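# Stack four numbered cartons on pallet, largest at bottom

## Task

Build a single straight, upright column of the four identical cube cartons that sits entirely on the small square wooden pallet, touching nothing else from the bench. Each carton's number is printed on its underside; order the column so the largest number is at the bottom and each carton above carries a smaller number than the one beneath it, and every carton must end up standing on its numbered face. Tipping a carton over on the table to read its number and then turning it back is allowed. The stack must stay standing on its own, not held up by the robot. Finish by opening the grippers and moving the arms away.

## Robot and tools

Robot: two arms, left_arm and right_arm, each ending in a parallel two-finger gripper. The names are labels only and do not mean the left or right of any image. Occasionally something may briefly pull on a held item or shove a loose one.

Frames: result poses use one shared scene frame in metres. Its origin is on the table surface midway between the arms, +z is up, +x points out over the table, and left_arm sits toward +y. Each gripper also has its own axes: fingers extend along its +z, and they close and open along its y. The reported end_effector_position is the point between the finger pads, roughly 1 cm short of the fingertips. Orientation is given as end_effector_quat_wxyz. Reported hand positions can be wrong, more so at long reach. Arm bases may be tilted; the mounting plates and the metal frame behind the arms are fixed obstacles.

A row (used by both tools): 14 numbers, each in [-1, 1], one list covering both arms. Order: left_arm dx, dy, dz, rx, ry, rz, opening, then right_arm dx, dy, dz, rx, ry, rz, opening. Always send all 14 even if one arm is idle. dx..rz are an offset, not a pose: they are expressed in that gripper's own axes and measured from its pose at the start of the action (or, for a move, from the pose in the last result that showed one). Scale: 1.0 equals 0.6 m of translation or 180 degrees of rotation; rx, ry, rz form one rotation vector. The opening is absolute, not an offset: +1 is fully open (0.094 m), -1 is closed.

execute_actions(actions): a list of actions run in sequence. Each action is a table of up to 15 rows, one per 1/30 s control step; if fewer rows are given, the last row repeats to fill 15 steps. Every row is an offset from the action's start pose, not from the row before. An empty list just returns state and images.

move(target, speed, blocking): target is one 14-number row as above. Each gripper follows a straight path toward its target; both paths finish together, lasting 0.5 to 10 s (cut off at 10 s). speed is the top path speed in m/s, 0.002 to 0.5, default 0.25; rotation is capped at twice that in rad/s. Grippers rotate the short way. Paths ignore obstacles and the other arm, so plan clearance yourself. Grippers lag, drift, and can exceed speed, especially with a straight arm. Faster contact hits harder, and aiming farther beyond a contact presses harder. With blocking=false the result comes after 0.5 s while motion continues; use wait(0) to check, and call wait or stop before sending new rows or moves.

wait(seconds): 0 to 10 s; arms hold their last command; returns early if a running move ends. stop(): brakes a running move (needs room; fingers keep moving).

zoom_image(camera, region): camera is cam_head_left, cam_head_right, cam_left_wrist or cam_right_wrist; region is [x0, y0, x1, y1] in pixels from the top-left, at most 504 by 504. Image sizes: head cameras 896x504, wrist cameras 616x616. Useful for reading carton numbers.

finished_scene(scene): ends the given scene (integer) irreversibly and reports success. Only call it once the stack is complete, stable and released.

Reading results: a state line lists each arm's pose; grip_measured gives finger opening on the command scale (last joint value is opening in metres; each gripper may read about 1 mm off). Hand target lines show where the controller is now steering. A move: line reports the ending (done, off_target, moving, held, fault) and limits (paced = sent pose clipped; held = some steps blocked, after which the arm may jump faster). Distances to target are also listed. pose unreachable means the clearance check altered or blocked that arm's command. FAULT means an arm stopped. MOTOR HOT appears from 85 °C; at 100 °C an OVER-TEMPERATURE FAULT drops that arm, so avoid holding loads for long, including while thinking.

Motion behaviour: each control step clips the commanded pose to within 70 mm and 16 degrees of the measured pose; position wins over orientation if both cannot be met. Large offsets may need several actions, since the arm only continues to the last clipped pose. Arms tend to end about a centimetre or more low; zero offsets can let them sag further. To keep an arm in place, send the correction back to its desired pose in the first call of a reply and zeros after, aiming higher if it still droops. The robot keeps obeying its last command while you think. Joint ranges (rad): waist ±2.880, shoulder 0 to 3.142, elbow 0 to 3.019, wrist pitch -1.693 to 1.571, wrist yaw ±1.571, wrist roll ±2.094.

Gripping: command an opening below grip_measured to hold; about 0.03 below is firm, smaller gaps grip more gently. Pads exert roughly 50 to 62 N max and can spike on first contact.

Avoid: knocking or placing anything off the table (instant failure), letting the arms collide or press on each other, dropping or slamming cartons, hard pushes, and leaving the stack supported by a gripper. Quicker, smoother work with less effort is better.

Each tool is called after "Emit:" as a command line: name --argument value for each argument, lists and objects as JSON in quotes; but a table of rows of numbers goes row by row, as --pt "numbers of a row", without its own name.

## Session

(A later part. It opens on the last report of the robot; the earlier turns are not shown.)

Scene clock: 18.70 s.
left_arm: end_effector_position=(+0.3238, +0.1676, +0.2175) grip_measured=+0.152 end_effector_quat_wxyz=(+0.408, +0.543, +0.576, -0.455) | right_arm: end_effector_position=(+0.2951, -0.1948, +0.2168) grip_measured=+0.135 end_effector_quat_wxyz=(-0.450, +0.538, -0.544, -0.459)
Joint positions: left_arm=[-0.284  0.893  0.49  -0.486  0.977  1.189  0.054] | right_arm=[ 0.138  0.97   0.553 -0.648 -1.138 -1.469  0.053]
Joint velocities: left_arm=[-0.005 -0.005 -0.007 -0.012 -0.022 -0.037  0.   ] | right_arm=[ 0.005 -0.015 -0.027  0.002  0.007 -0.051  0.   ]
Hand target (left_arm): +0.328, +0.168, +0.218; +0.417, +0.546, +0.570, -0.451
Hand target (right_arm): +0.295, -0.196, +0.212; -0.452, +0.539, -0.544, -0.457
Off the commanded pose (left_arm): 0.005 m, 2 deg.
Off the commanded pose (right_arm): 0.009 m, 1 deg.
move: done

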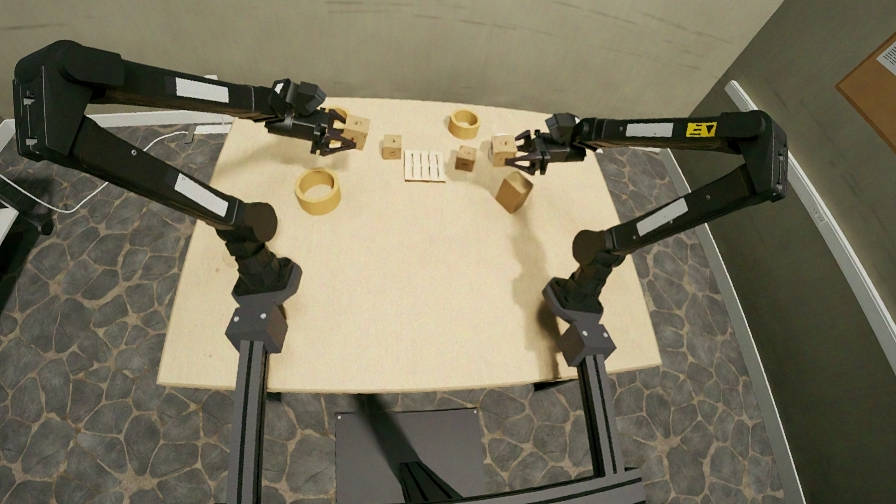

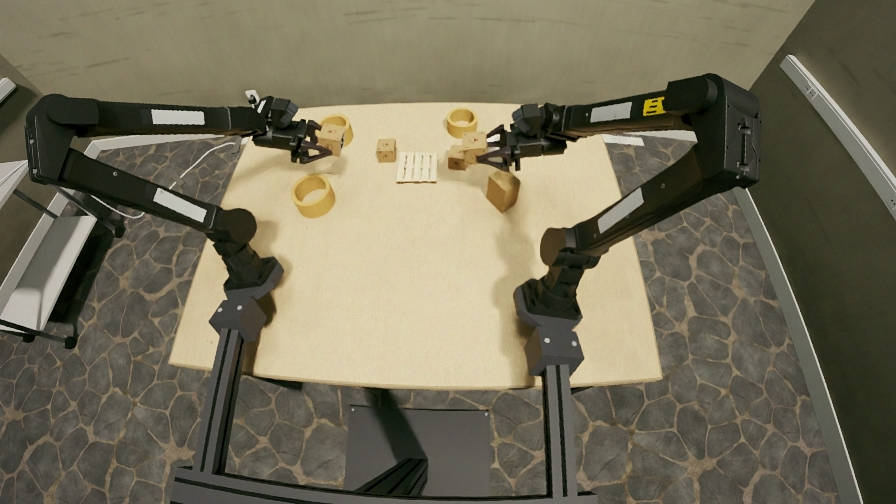

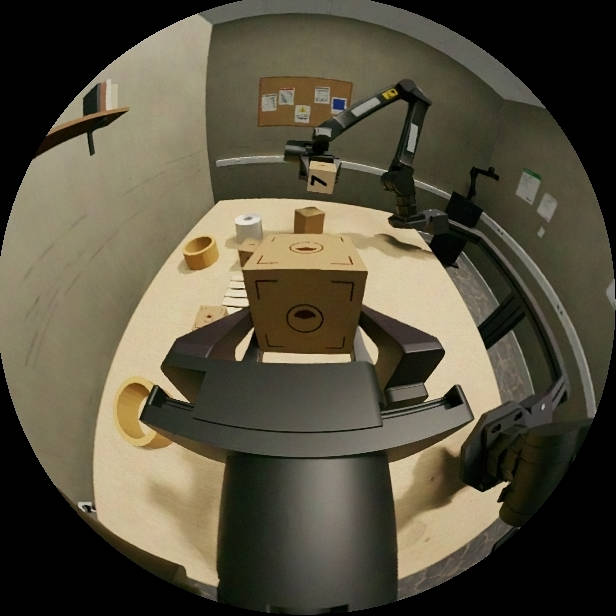

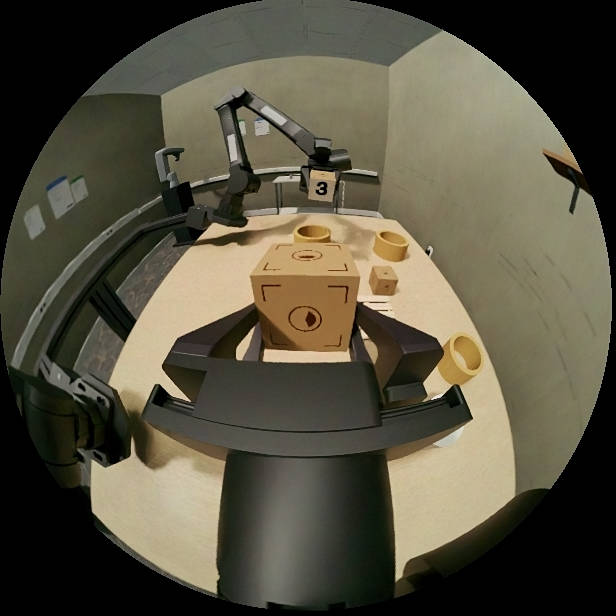

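Emit:
move --target '[0.2,-0.12,0.13,0,0.45,0,0.1,0.2,0.07,0.15,0,0.45,0,0.09]' --speed 0.35

Scene clock: 21.80 s.
left_arm: end_effector_position=(+0.2336, +0.1345, +0.0808) grip_measured=+0.152 end_effector_quat_wxyz=(-0.073, +0.714, +0.696, +0.011) | right_arm: end_effector_position=(+0.2390, -0.1454, +0.0724) grip_measured=+0.135 end_effector_quat_wxyz=(+0.032, +0.715, -0.698, +0.002)
Joint positions: left_arm=[-1.033  1.478  0.702 -0.907 -0.473  0.523  0.054] | right_arm=[ 0.888  1.419  0.702 -0.798  0.473 -0.745  0.053]
Joint velocities: left_arm=[-0.015  0.005  0.002 -0.012  0.022  0.007 -0.001] | right_arm=[-0.005 -0.005  0.007 -0.002 -0.066  0.037  0.   ]
Hand target (left_arm): +0.242, +0.124, +0.088; -0.062, +0.709, +0.702, +0.011
Hand target (right_arm): +0.251, -0.133, +0.080; +0.020, +0.709, -0.705, +0.002
Off the commanded pose (left_arm): 0.016 m, 2 deg.
Off the commanded pose (right_arm): 0.025 m, 3 deg.
move: off_target (left_arm, right_arm)

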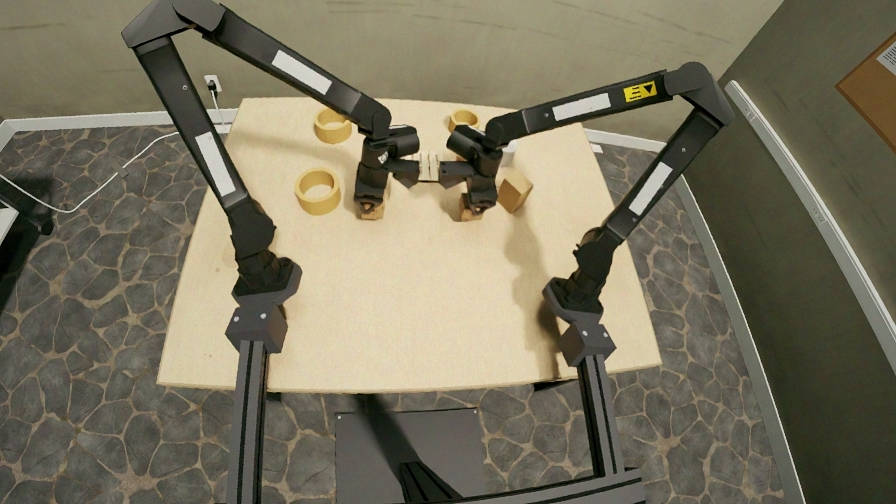

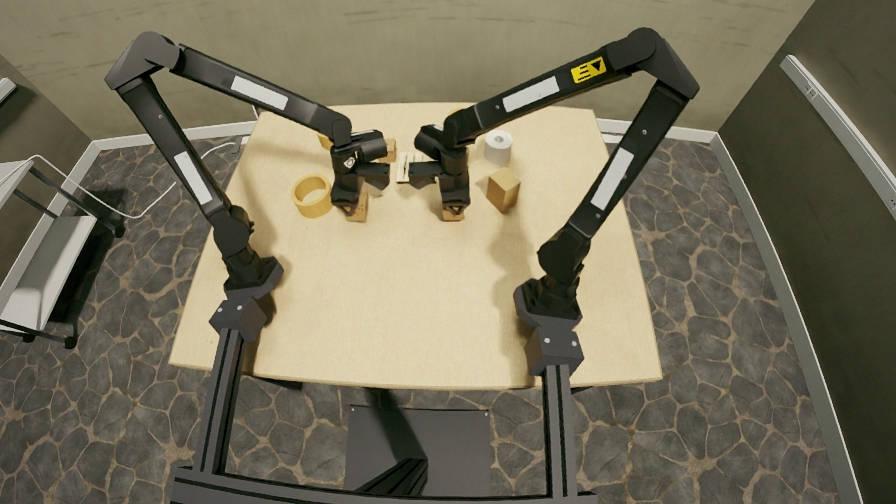

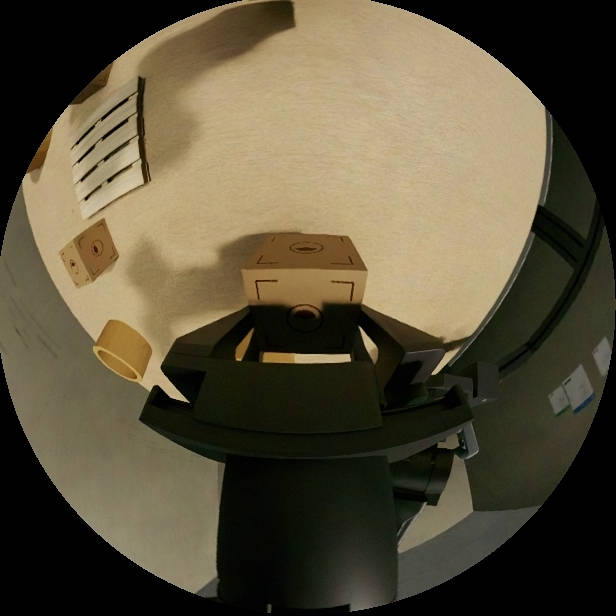

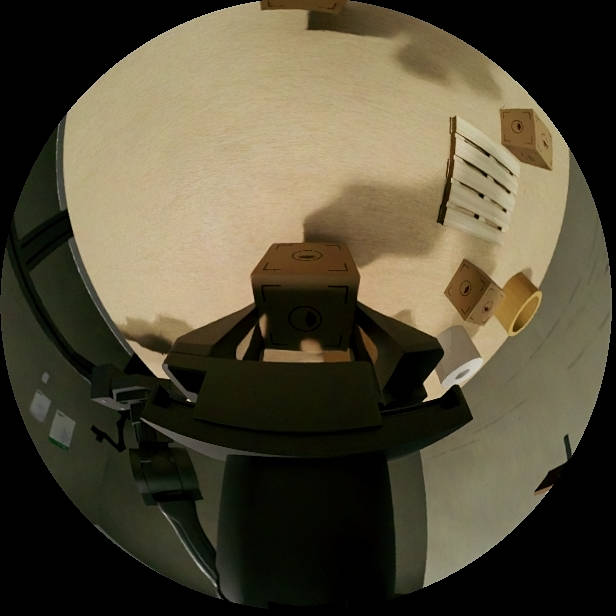

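Emit:
move --target '[0,0,0.084,-0.03,-0.03,0,0.1,0,0,0.075,0.02,-0.02,0,0.09]' --speed 0.08

Scene clock: 23.23 s.
left_arm: end_effector_position=(+0.2275, +0.1405, +0.0341) grip_measured=+0.152 end_effector_quat_wxyz=(-0.006, +0.713, +0.701, +0.008) | right_arm: end_effector_position=(+0.2409, -0.1433, +0.0356) grip_measured=+0.135 end_effector_quat_wxyz=(-0.022, +0.712, -0.702, +0.001)
Joint positions: left_arm=[-0.978  1.5    0.551 -0.557 -0.496  0.647  0.054] | right_arm=[ 0.836  1.453  0.605 -0.519  0.465 -0.848  0.053]
Joint velocities: left_arm=[-0.005 -0.005  0.002 -0.012  0.037 -0.125 -0.   ] | right_arm=[-0.005  0.005 -0.002 -0.017  0.022  0.007 -0.001]
Hand target (left_arm): +0.229, +0.140, +0.031; -0.007, +0.716, +0.698, +0.010
Hand target (right_arm): +0.238, -0.147, +0.028; -0.013, +0.716, -0.698, +0.001
Off the commanded pose (left_arm): 0.004 m, 1 deg.
Off the commanded pose (right_arm): 0.010 m, 1 deg.
move: done

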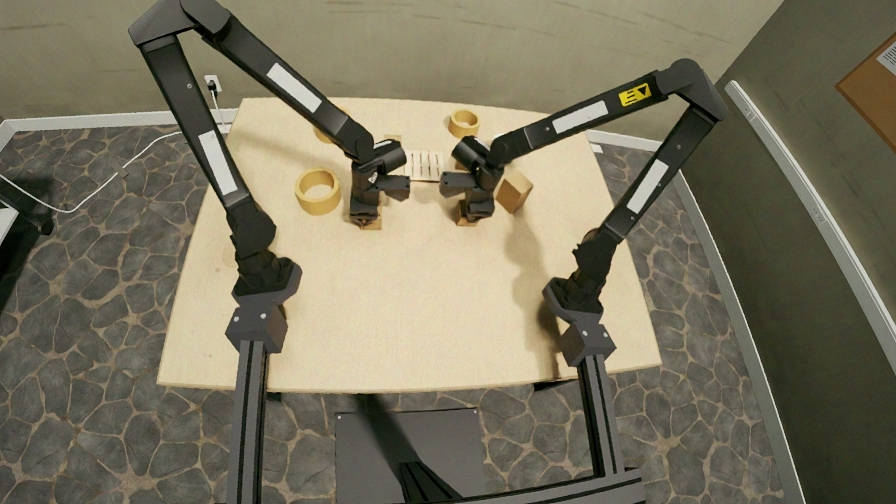

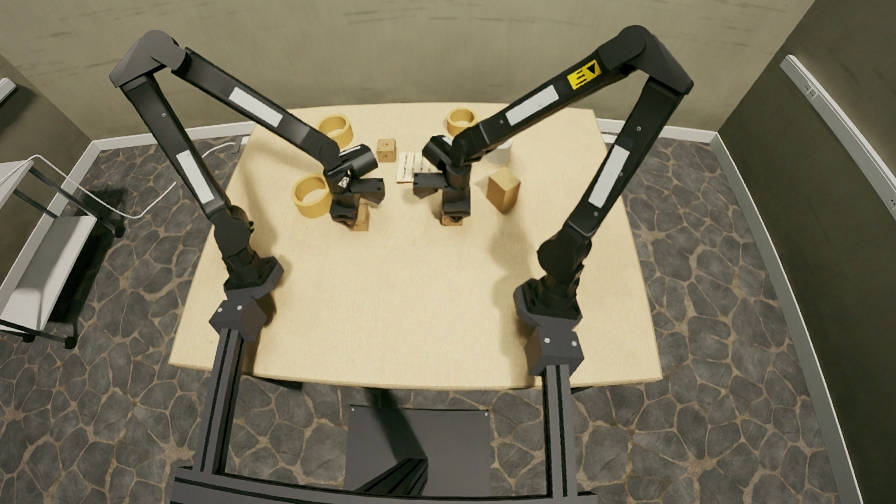

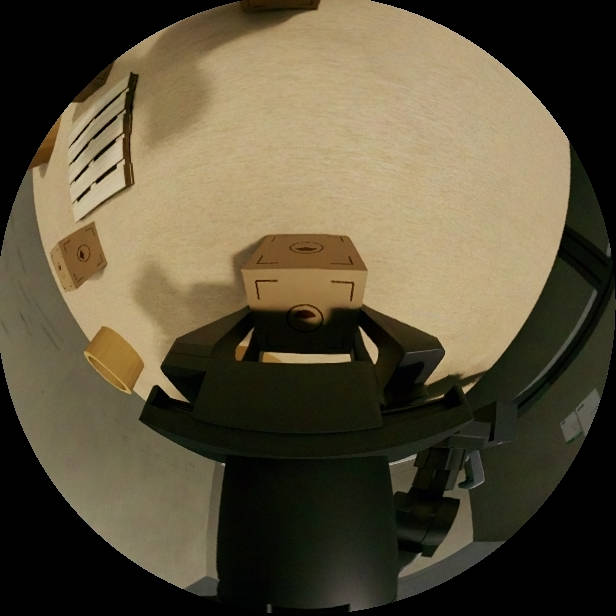

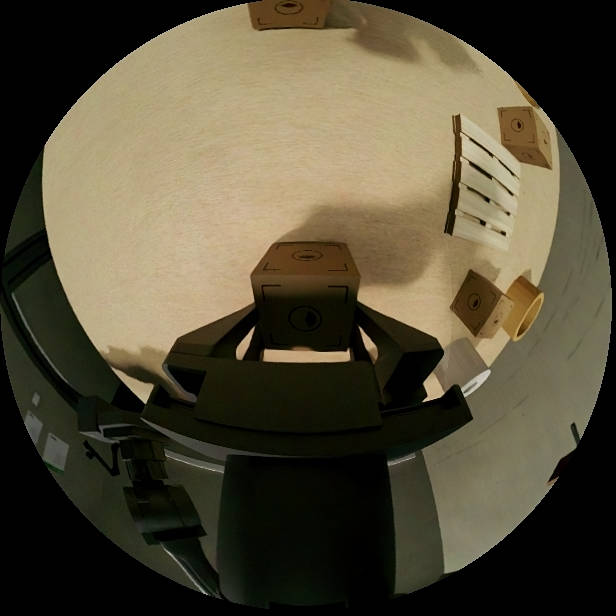

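Emit:
move --target '[0,0,0.004,0,0,0,1,0,0,0.004,0,0,0,1]'

Emit:
move --target '[0,0,-0.13,0,0,0,1,0,0,-0.13,0,0,0,1]'

Emit:
move --target '[-0.11,0.42,-0.02,0,0,0.015,1,0.01,-0.34,-0.02,0,0,0.55,0.7]' --speed 0.4

Scene clock: 24.23 s.
left_arm: end_effector_position=(+0.2275, +0.1404, +0.0341) grip_measured=+1.000 end_effector_quat_wxyz=(-0.006, +0.714, +0.700, +0.008) | right_arm: end_effector_position=(+0.2409, -0.1433, +0.0356) grip_measured=+1.000 end_effector_quat_wxyz=(-0.022, +0.713, -0.701, +0.001)
Joint positions: left_arm=[-0.978  1.5    0.551 -0.557 -0.496  0.65   0.094] | right_arm=[ 0.836  1.453  0.605 -0.519  0.465 -0.851  0.094]
Joint velocities: left_arm=[ 0.005 -0.005 -0.007 -0.012  0.037 -0.051  0.   ] | right_arm=[ 0.015 -0.015  0.002 -0.012 -0.007 -0.051  0.   ]
Hand target (left_arm): +0.227, +0.141, +0.032; -0.006, +0.713, +0.701, +0.008
Hand target (right_arm): +0.241, -0.143, +0.033; -0.022, +0.712, -0.702, +0.001
Off the commanded pose (left_arm): 0.002 m, 0 deg.
Off the commanded pose (right_arm): 0.002 m, 0 deg.
move: done

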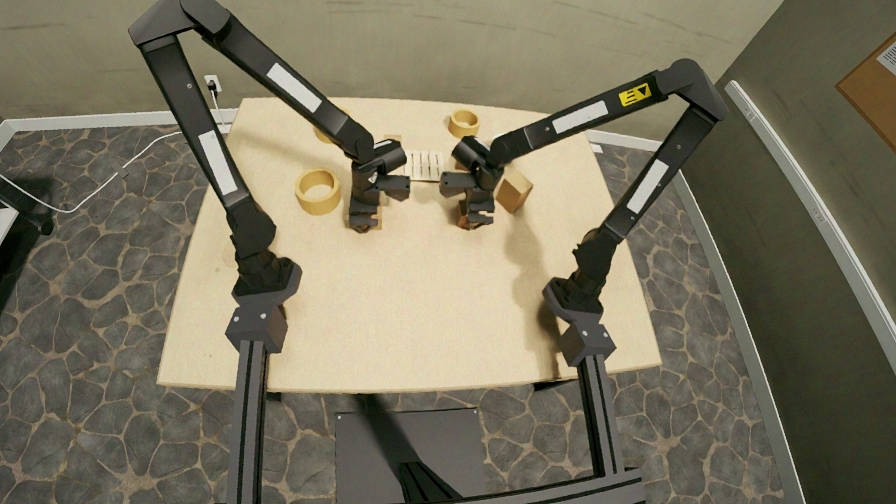

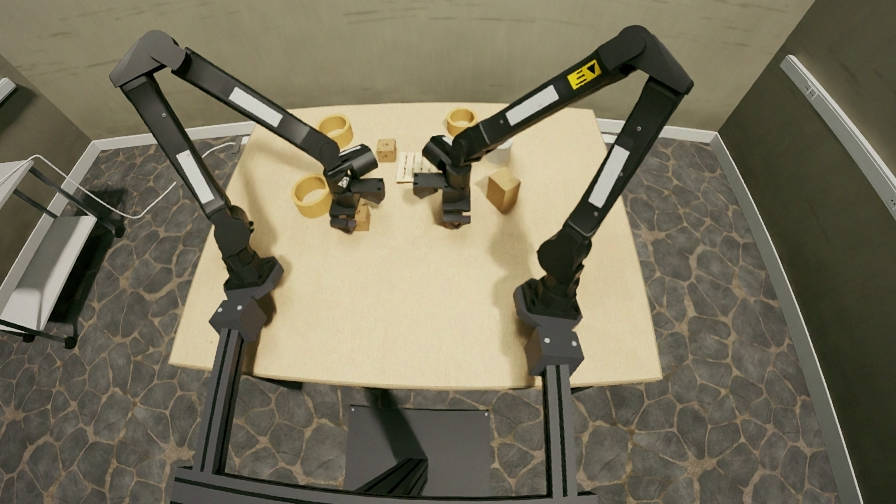

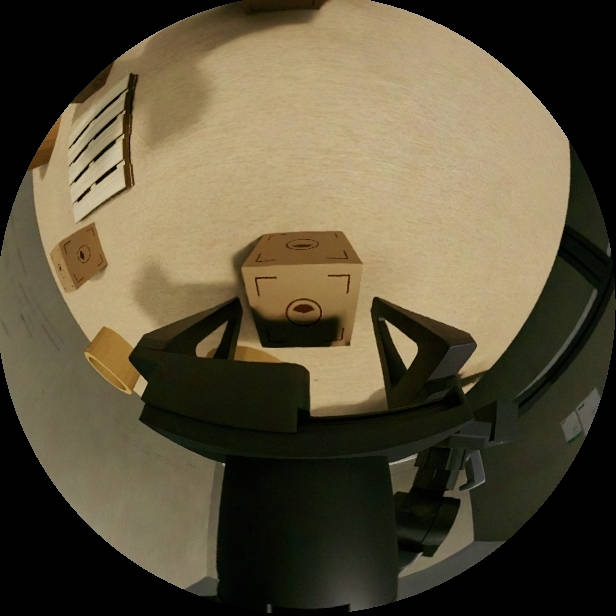

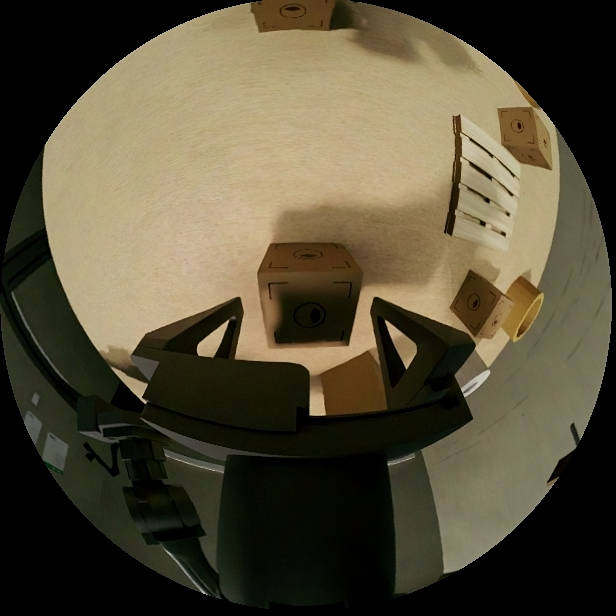

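Scene clock: 25.13 s.
left_arm: end_effector_position=(+0.2204, +0.1471, +0.1048) grip_measured=+1.000 end_effector_quat_wxyz=(-0.015, +0.720, +0.693, +0.009) | right_arm: end_effector_position=(+0.2252, -0.1559, +0.1019) grip_measured=+1.000 end_effector_quat_wxyz=(-0.006, +0.721, -0.693, +0.002)
Joint positions: left_arm=[-1.1    1.321  0.606 -0.877 -0.497  0.52   0.094] | right_arm=[ 0.946  1.274  0.634 -0.819  0.484 -0.735  0.094]
Joint velocities: left_arm=[-0.015 -0.005 -0.007  0.002  0.066  0.007  0.   ] | right_arm=[-0.005  0.005 -0.007 -0.007 -0.051 -0.051  0.   ]
Hand target (left_arm): +0.227, +0.140, +0.112; -0.005, +0.714, +0.700, +0.009
Hand target (right_arm): +0.237, -0.146, +0.112; -0.021, +0.713, -0.701, +0.002
Off the commanded pose (left_arm): 0.013 m, 1 deg.
Off the commanded pose (right_arm): 0.020 m, 2 deg.
move: off_target (left_arm, right_arm)

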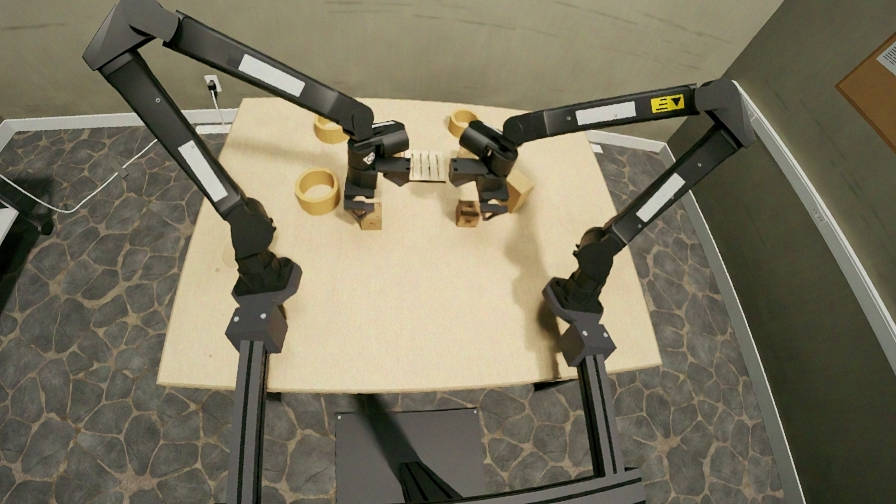

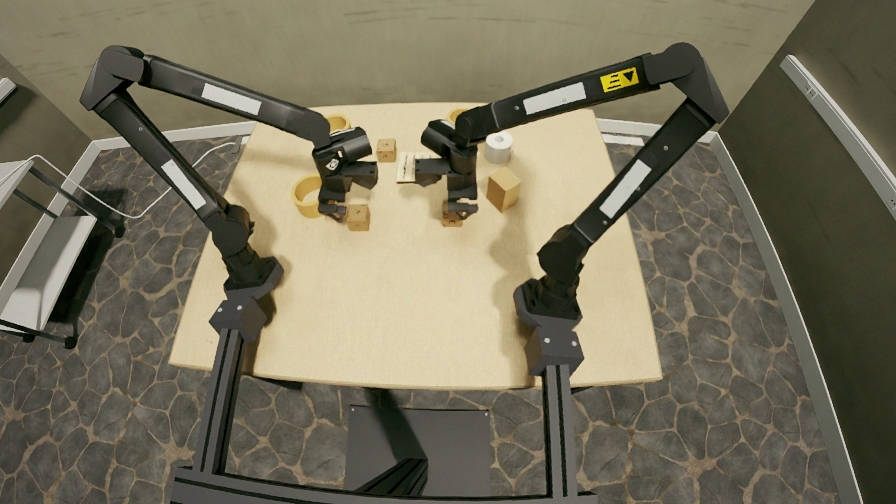

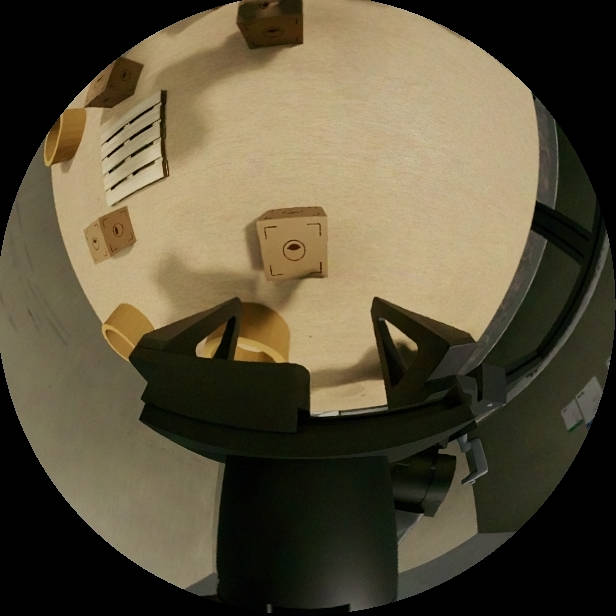

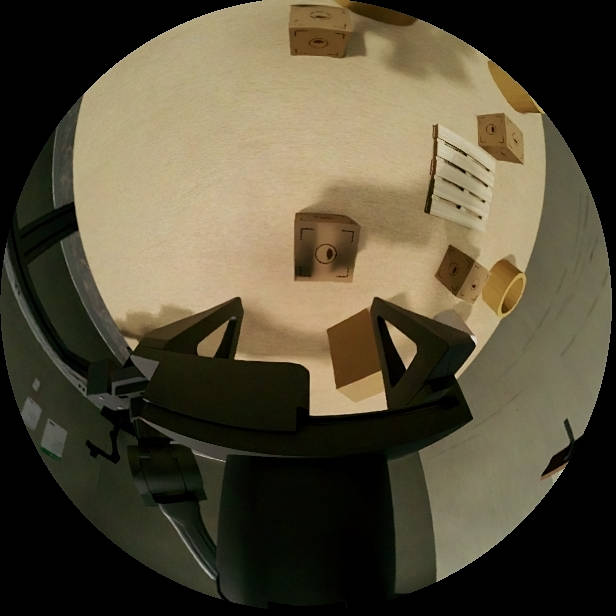

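Scene clock: 27.93 s.
left_arm: end_effector_position=(+0.4595, +0.0756, +0.1132) grip_measured=+1.000 end_effector_quat_wxyz=(-0.016, +0.735, +0.678, +0.009) | right_arm: end_effector_position=(+0.4130, -0.1558, +0.1212) grip_measured=+0.702 end_effector_quat_wxyz=(+0.005, +0.043, +0.999, +0.007)
Joint positions: left_arm=[-0.78   1.645  1.25  -1.027 -0.475  0.923  0.094] | right_arm=[ 0.653  1.448  1.083 -0.948  0.423  0.639  0.08 ]
Joint velocities: left_arm=[-0.005 -0.015 -0.002 -0.012 -0.051 -0.037  0.   ] | right_arm=[ 0.024 -0.015 -0.012 -0.002  0.037  0.037  0.   ]
Hand target (left_arm): +0.469, +0.071, +0.113; -0.015, +0.736, +0.676, +0.007
Hand target (right_arm): +0.428, -0.154, +0.121; +0.007, +0.059, +0.998, +0.007
Off the commanded pose (left_arm): 0.011 m, 0 deg.
Off the commanded pose (right_arm): 0.017 m, 2 deg.
move: off_target (left_arm, right_arm)

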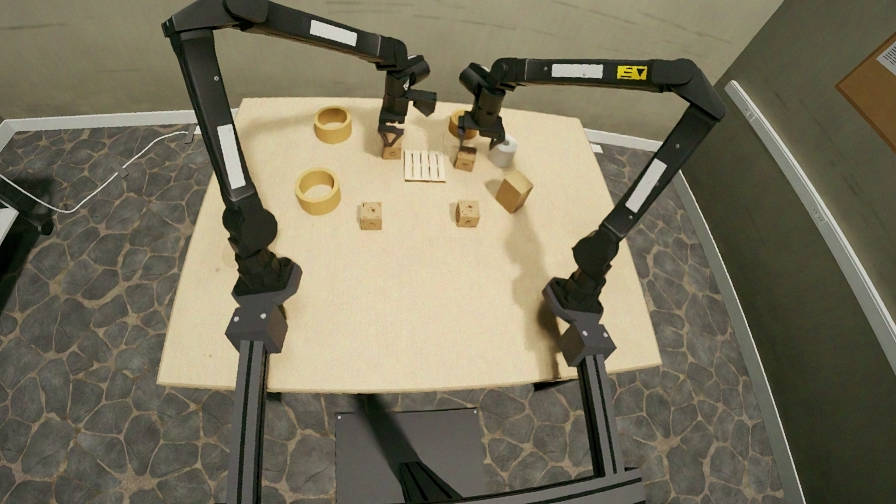

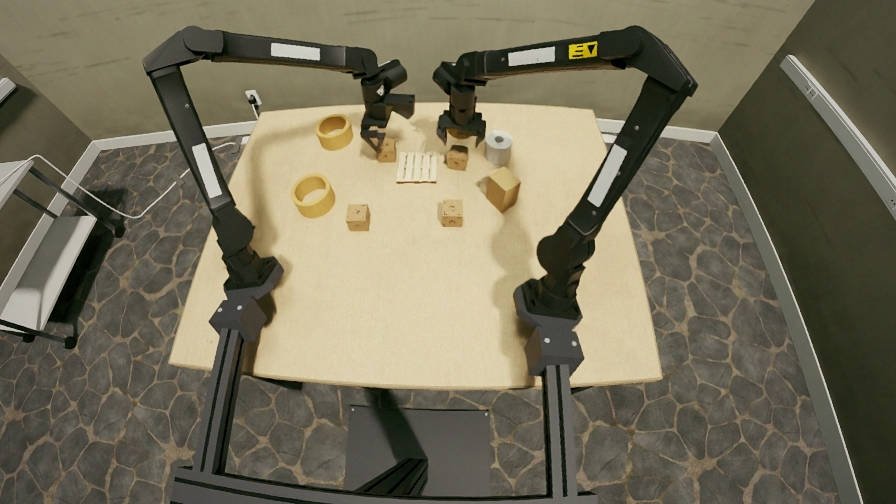

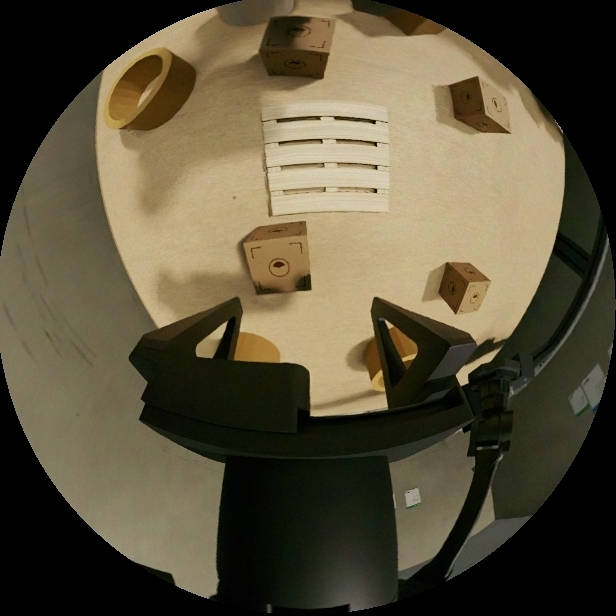

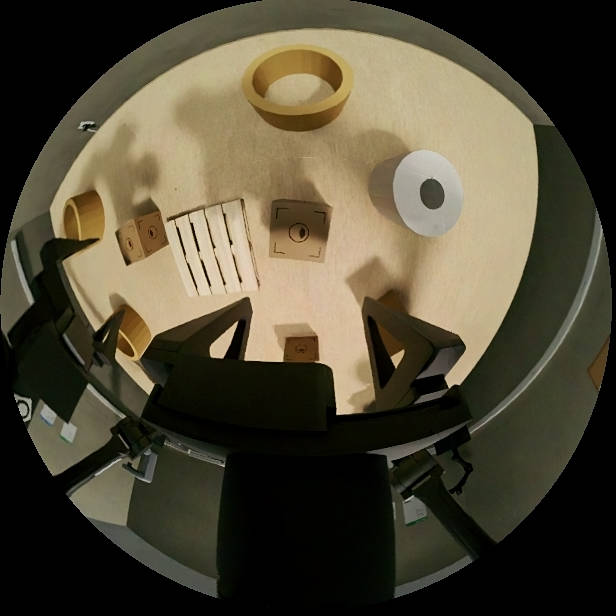

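Emit:
move --target '[-0.015,0.055,0.07,0,0,-0.015,1,-0.07,0.015,0.09,0,0,0.03,0.7]' --speed 0.12

Scene clock: 29.10 s.
left_arm: end_effector_position=(+0.4764, +0.0723, +0.0688) grip_measured=+1.000 end_effector_quat_wxyz=(-0.028, +0.721, +0.693, +0.008) | right_arm: end_effector_position=(+0.4379, -0.1533, +0.0688) grip_measured=+0.702 end_effector_quat_wxyz=(-0.005, +0.077, +0.997, +0.003)
Joint positions: left_arm=[-0.726  1.743  1.287 -0.968 -0.469  0.929  0.094] | right_arm=[ 0.582  1.576  1.126 -0.855  0.401  0.641  0.08 ]
Joint velocities: left_arm=[-0.005 -0.015 -0.002  0.007  0.022 -0.125  0.   ] | right_arm=[ 0.015 -0.005  0.002  0.007  0.007 -0.022  0.   ]
Hand target (left_arm): +0.491, +0.066, +0.071; -0.016, +0.719, +0.695, +0.009
Hand target (right_arm): +0.457, -0.151, +0.069; +0.005, +0.090, +0.996, +0.008
Off the commanded pose (left_arm): 0.016 m, 1 deg.
Off the commanded pose (right_arm): 0.019 m, 2 deg.
move: off_target (left_arm, right_arm)

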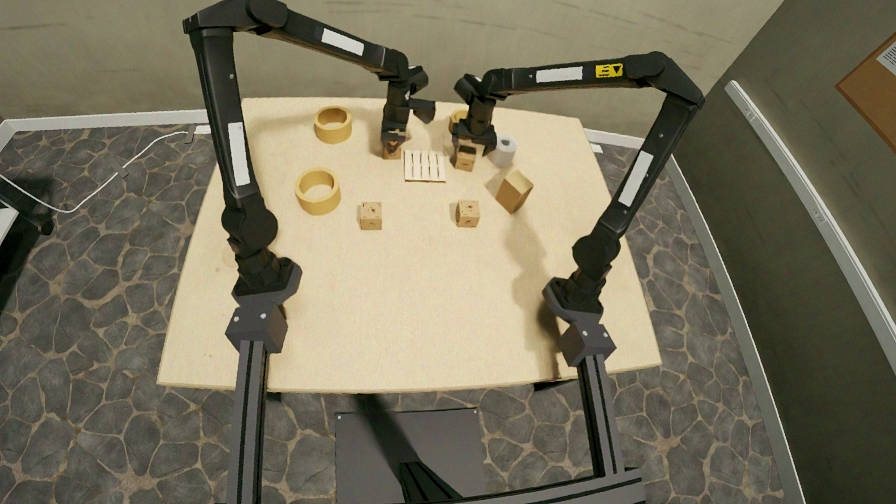

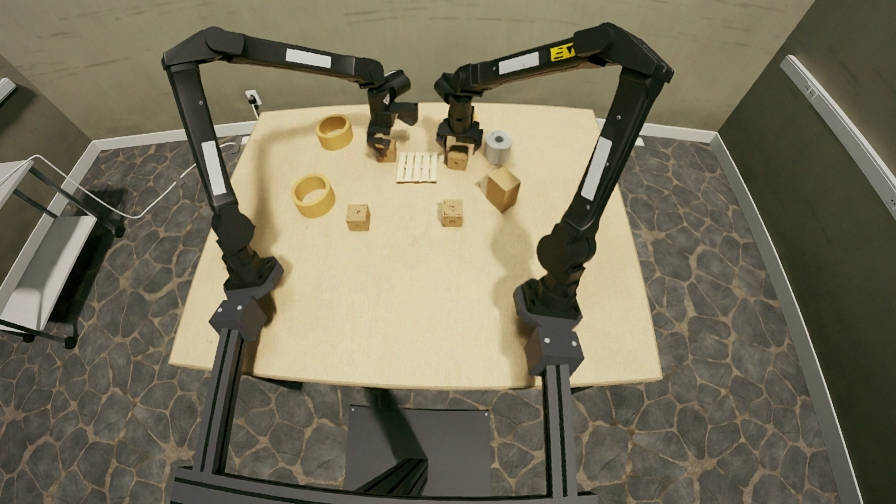

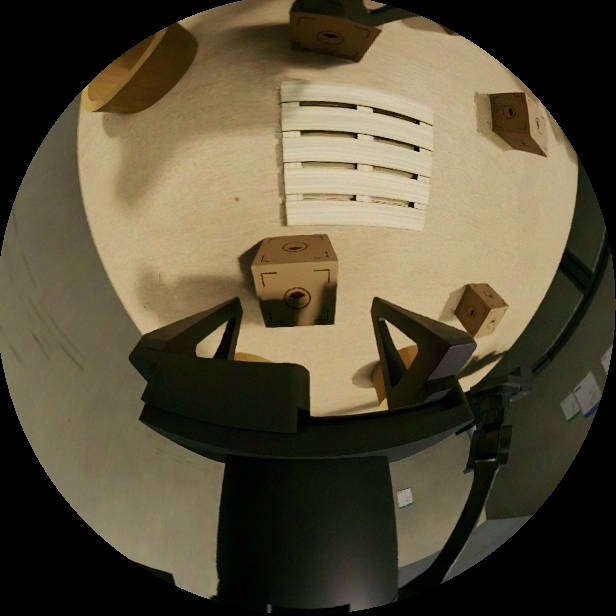

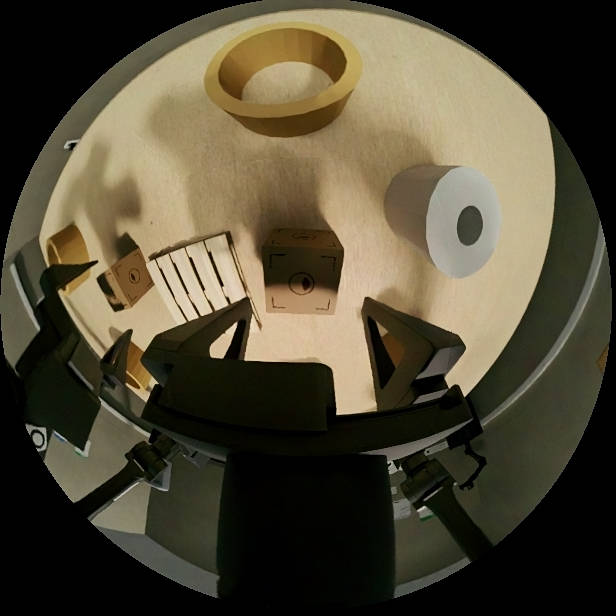

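Emit:
move --target '[-0.012,0.025,0.066,-0.012,0,0,1,-0.045,0.003,0.066,0,0.008,0.012,0.6]' --speed 0.08

Emit:
move --target '[0,0,0,0,0,0,0.1,0,0,0,0,0,0,0.09]'

Scene clock: 30.30 s.
left_arm: end_effector_position=(+0.4880, +0.0657, +0.0354) grip_measured=+1.000 end_effector_quat_wxyz=(-0.013, +0.719, +0.695, +0.019) | right_arm: end_effector_position=(+0.4473, -0.1578, +0.0327) grip_measured=+0.602 end_effector_quat_wxyz=(-0.025, +0.093, +0.995, +0.000)
Joint positions: left_arm=[-0.7    1.801  1.284 -0.856 -0.481  0.968  0.094] | right_arm=[ 0.529  1.658  1.158 -0.825  0.37   0.633  0.075]
Joint velocities: left_arm=[ 0.005 -0.005 -0.012 -0.022 -0.022 -0.007  0.   ] | right_arm=[-0.015 -0.005 -0.007  0.012  0.037  0.007 -0.001]
Hand target (left_arm): +0.490, +0.066, +0.029; -0.015, +0.721, +0.693, +0.021
Hand target (right_arm): +0.465, -0.156, +0.030; -0.017, +0.096, +0.995, +0.004
Off the commanded pose (left_arm): 0.007 m, 1 deg.
Off the commanded pose (right_arm): 0.018 m, 1 deg.
move: off_target (right_arm)

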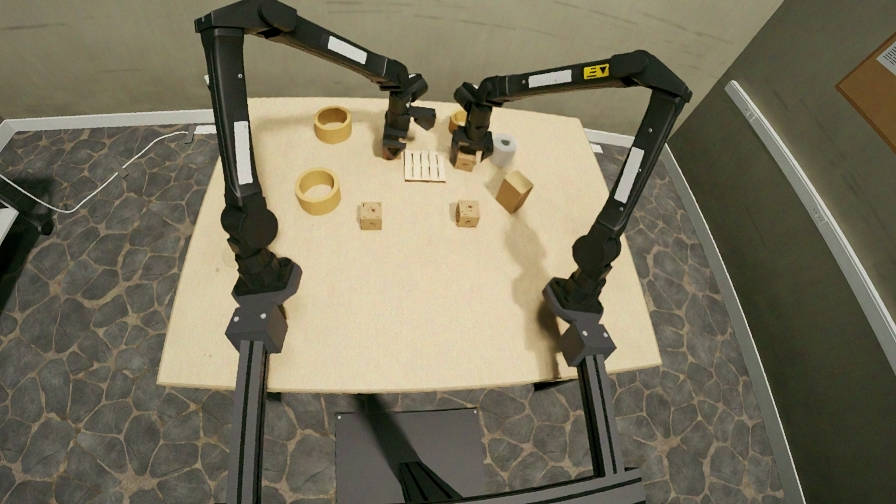

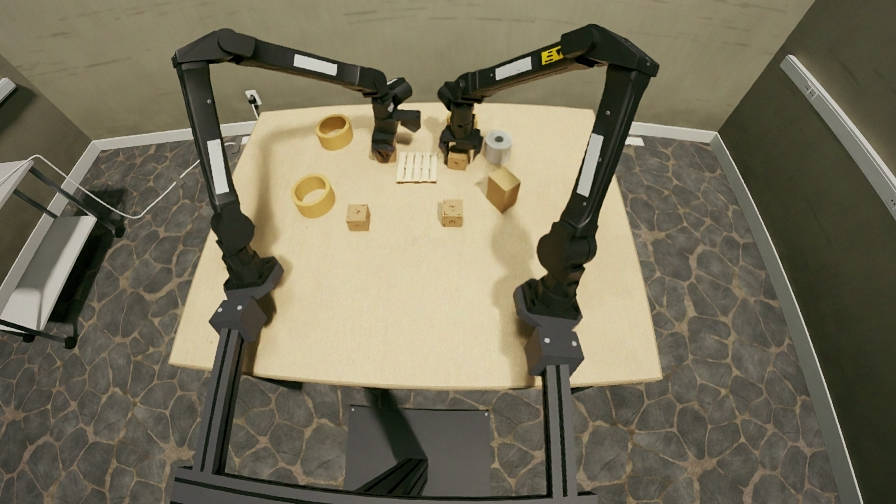

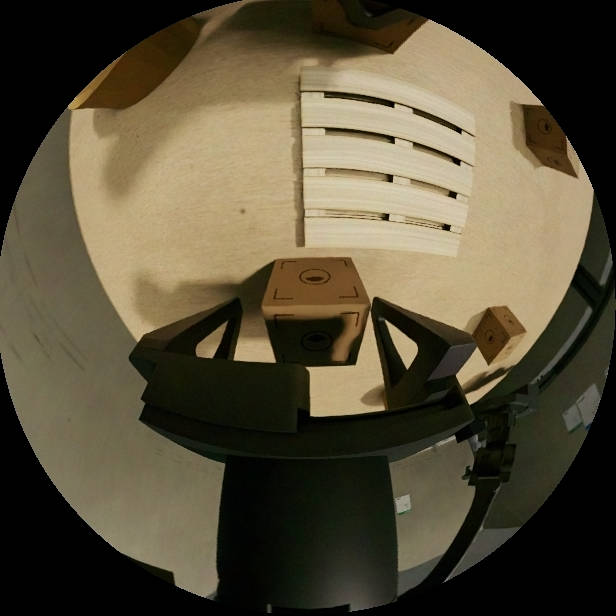

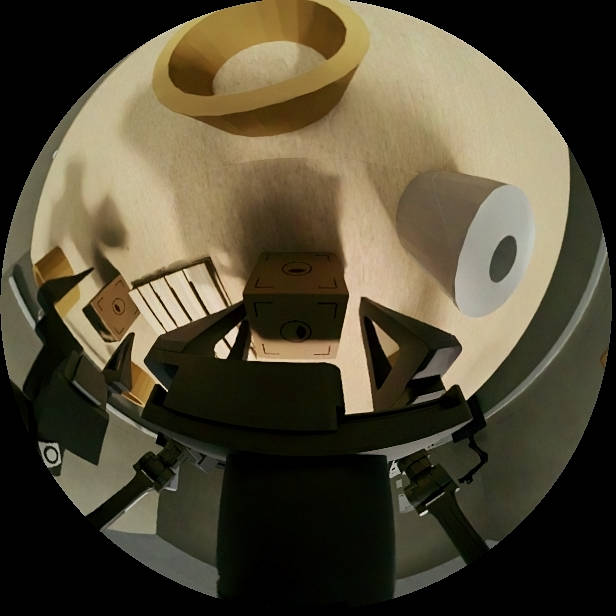

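Scene clock: 30.80 s.
left_arm: end_effector_position=(+0.4878, +0.0658, +0.0353) grip_measured=+0.140 end_effector_quat_wxyz=(-0.013, +0.719, +0.695, +0.019) | right_arm: end_effector_position=(+0.4473, -0.1577, +0.0327) grip_measured=+0.126 end_effector_quat_wxyz=(-0.025, +0.093, +0.995, +0.000)
Joint positions: left_arm=[-0.7    1.801  1.284 -0.856 -0.481  0.968  0.054] | right_arm=[ 0.529  1.658  1.158 -0.825  0.37   0.633  0.053]
Joint velocities: left_arm=[-0.005 -0.005 -0.007 -0.007 -0.007 -0.007 -0.002] | right_arm=[-0.005 -0.005  0.012 -0.007 -0.037  0.022 -0.001]
Hand target (left_arm): +0.488, +0.066, +0.035; -0.013, +0.719, +0.695, +0.019
Hand target (right_arm): +0.447, -0.158, +0.033; -0.025, +0.093, +0.995, +0.000
Off the commanded pose (left_arm): 0.000 m, 0 deg.
Off the commanded pose (right_arm): 0.000 m, 0 deg.
move: done

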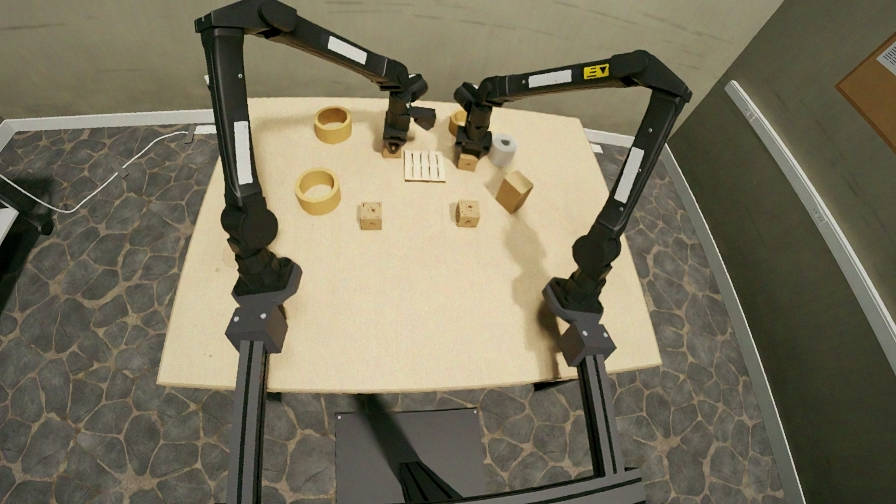

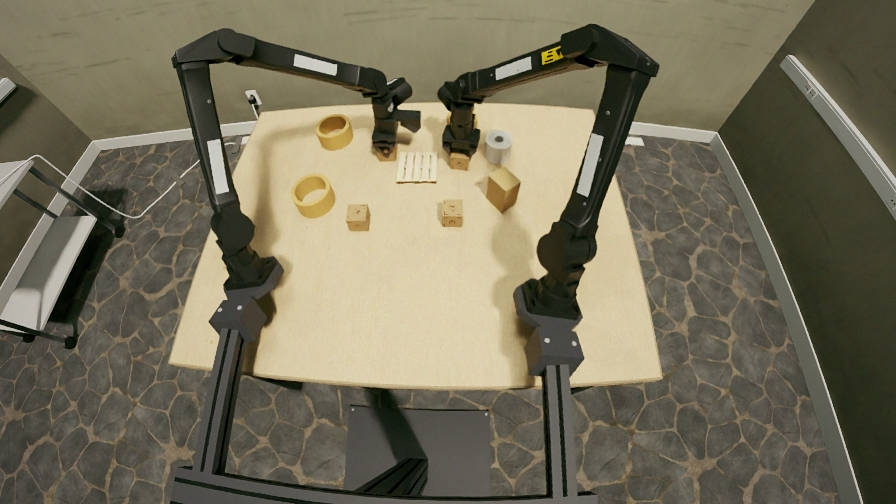

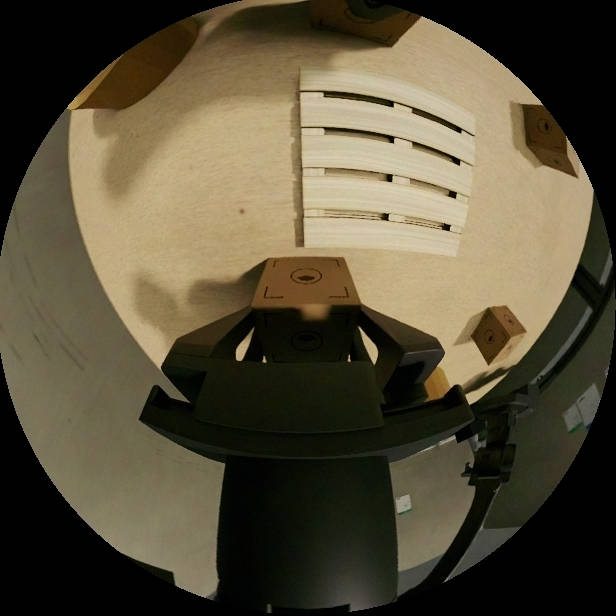

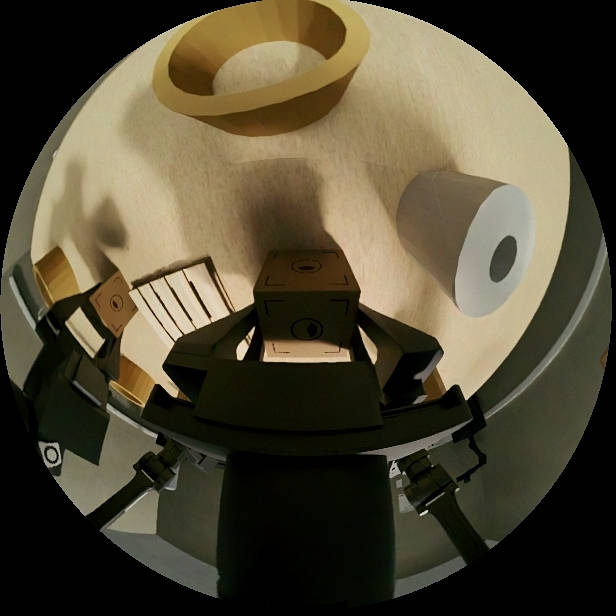

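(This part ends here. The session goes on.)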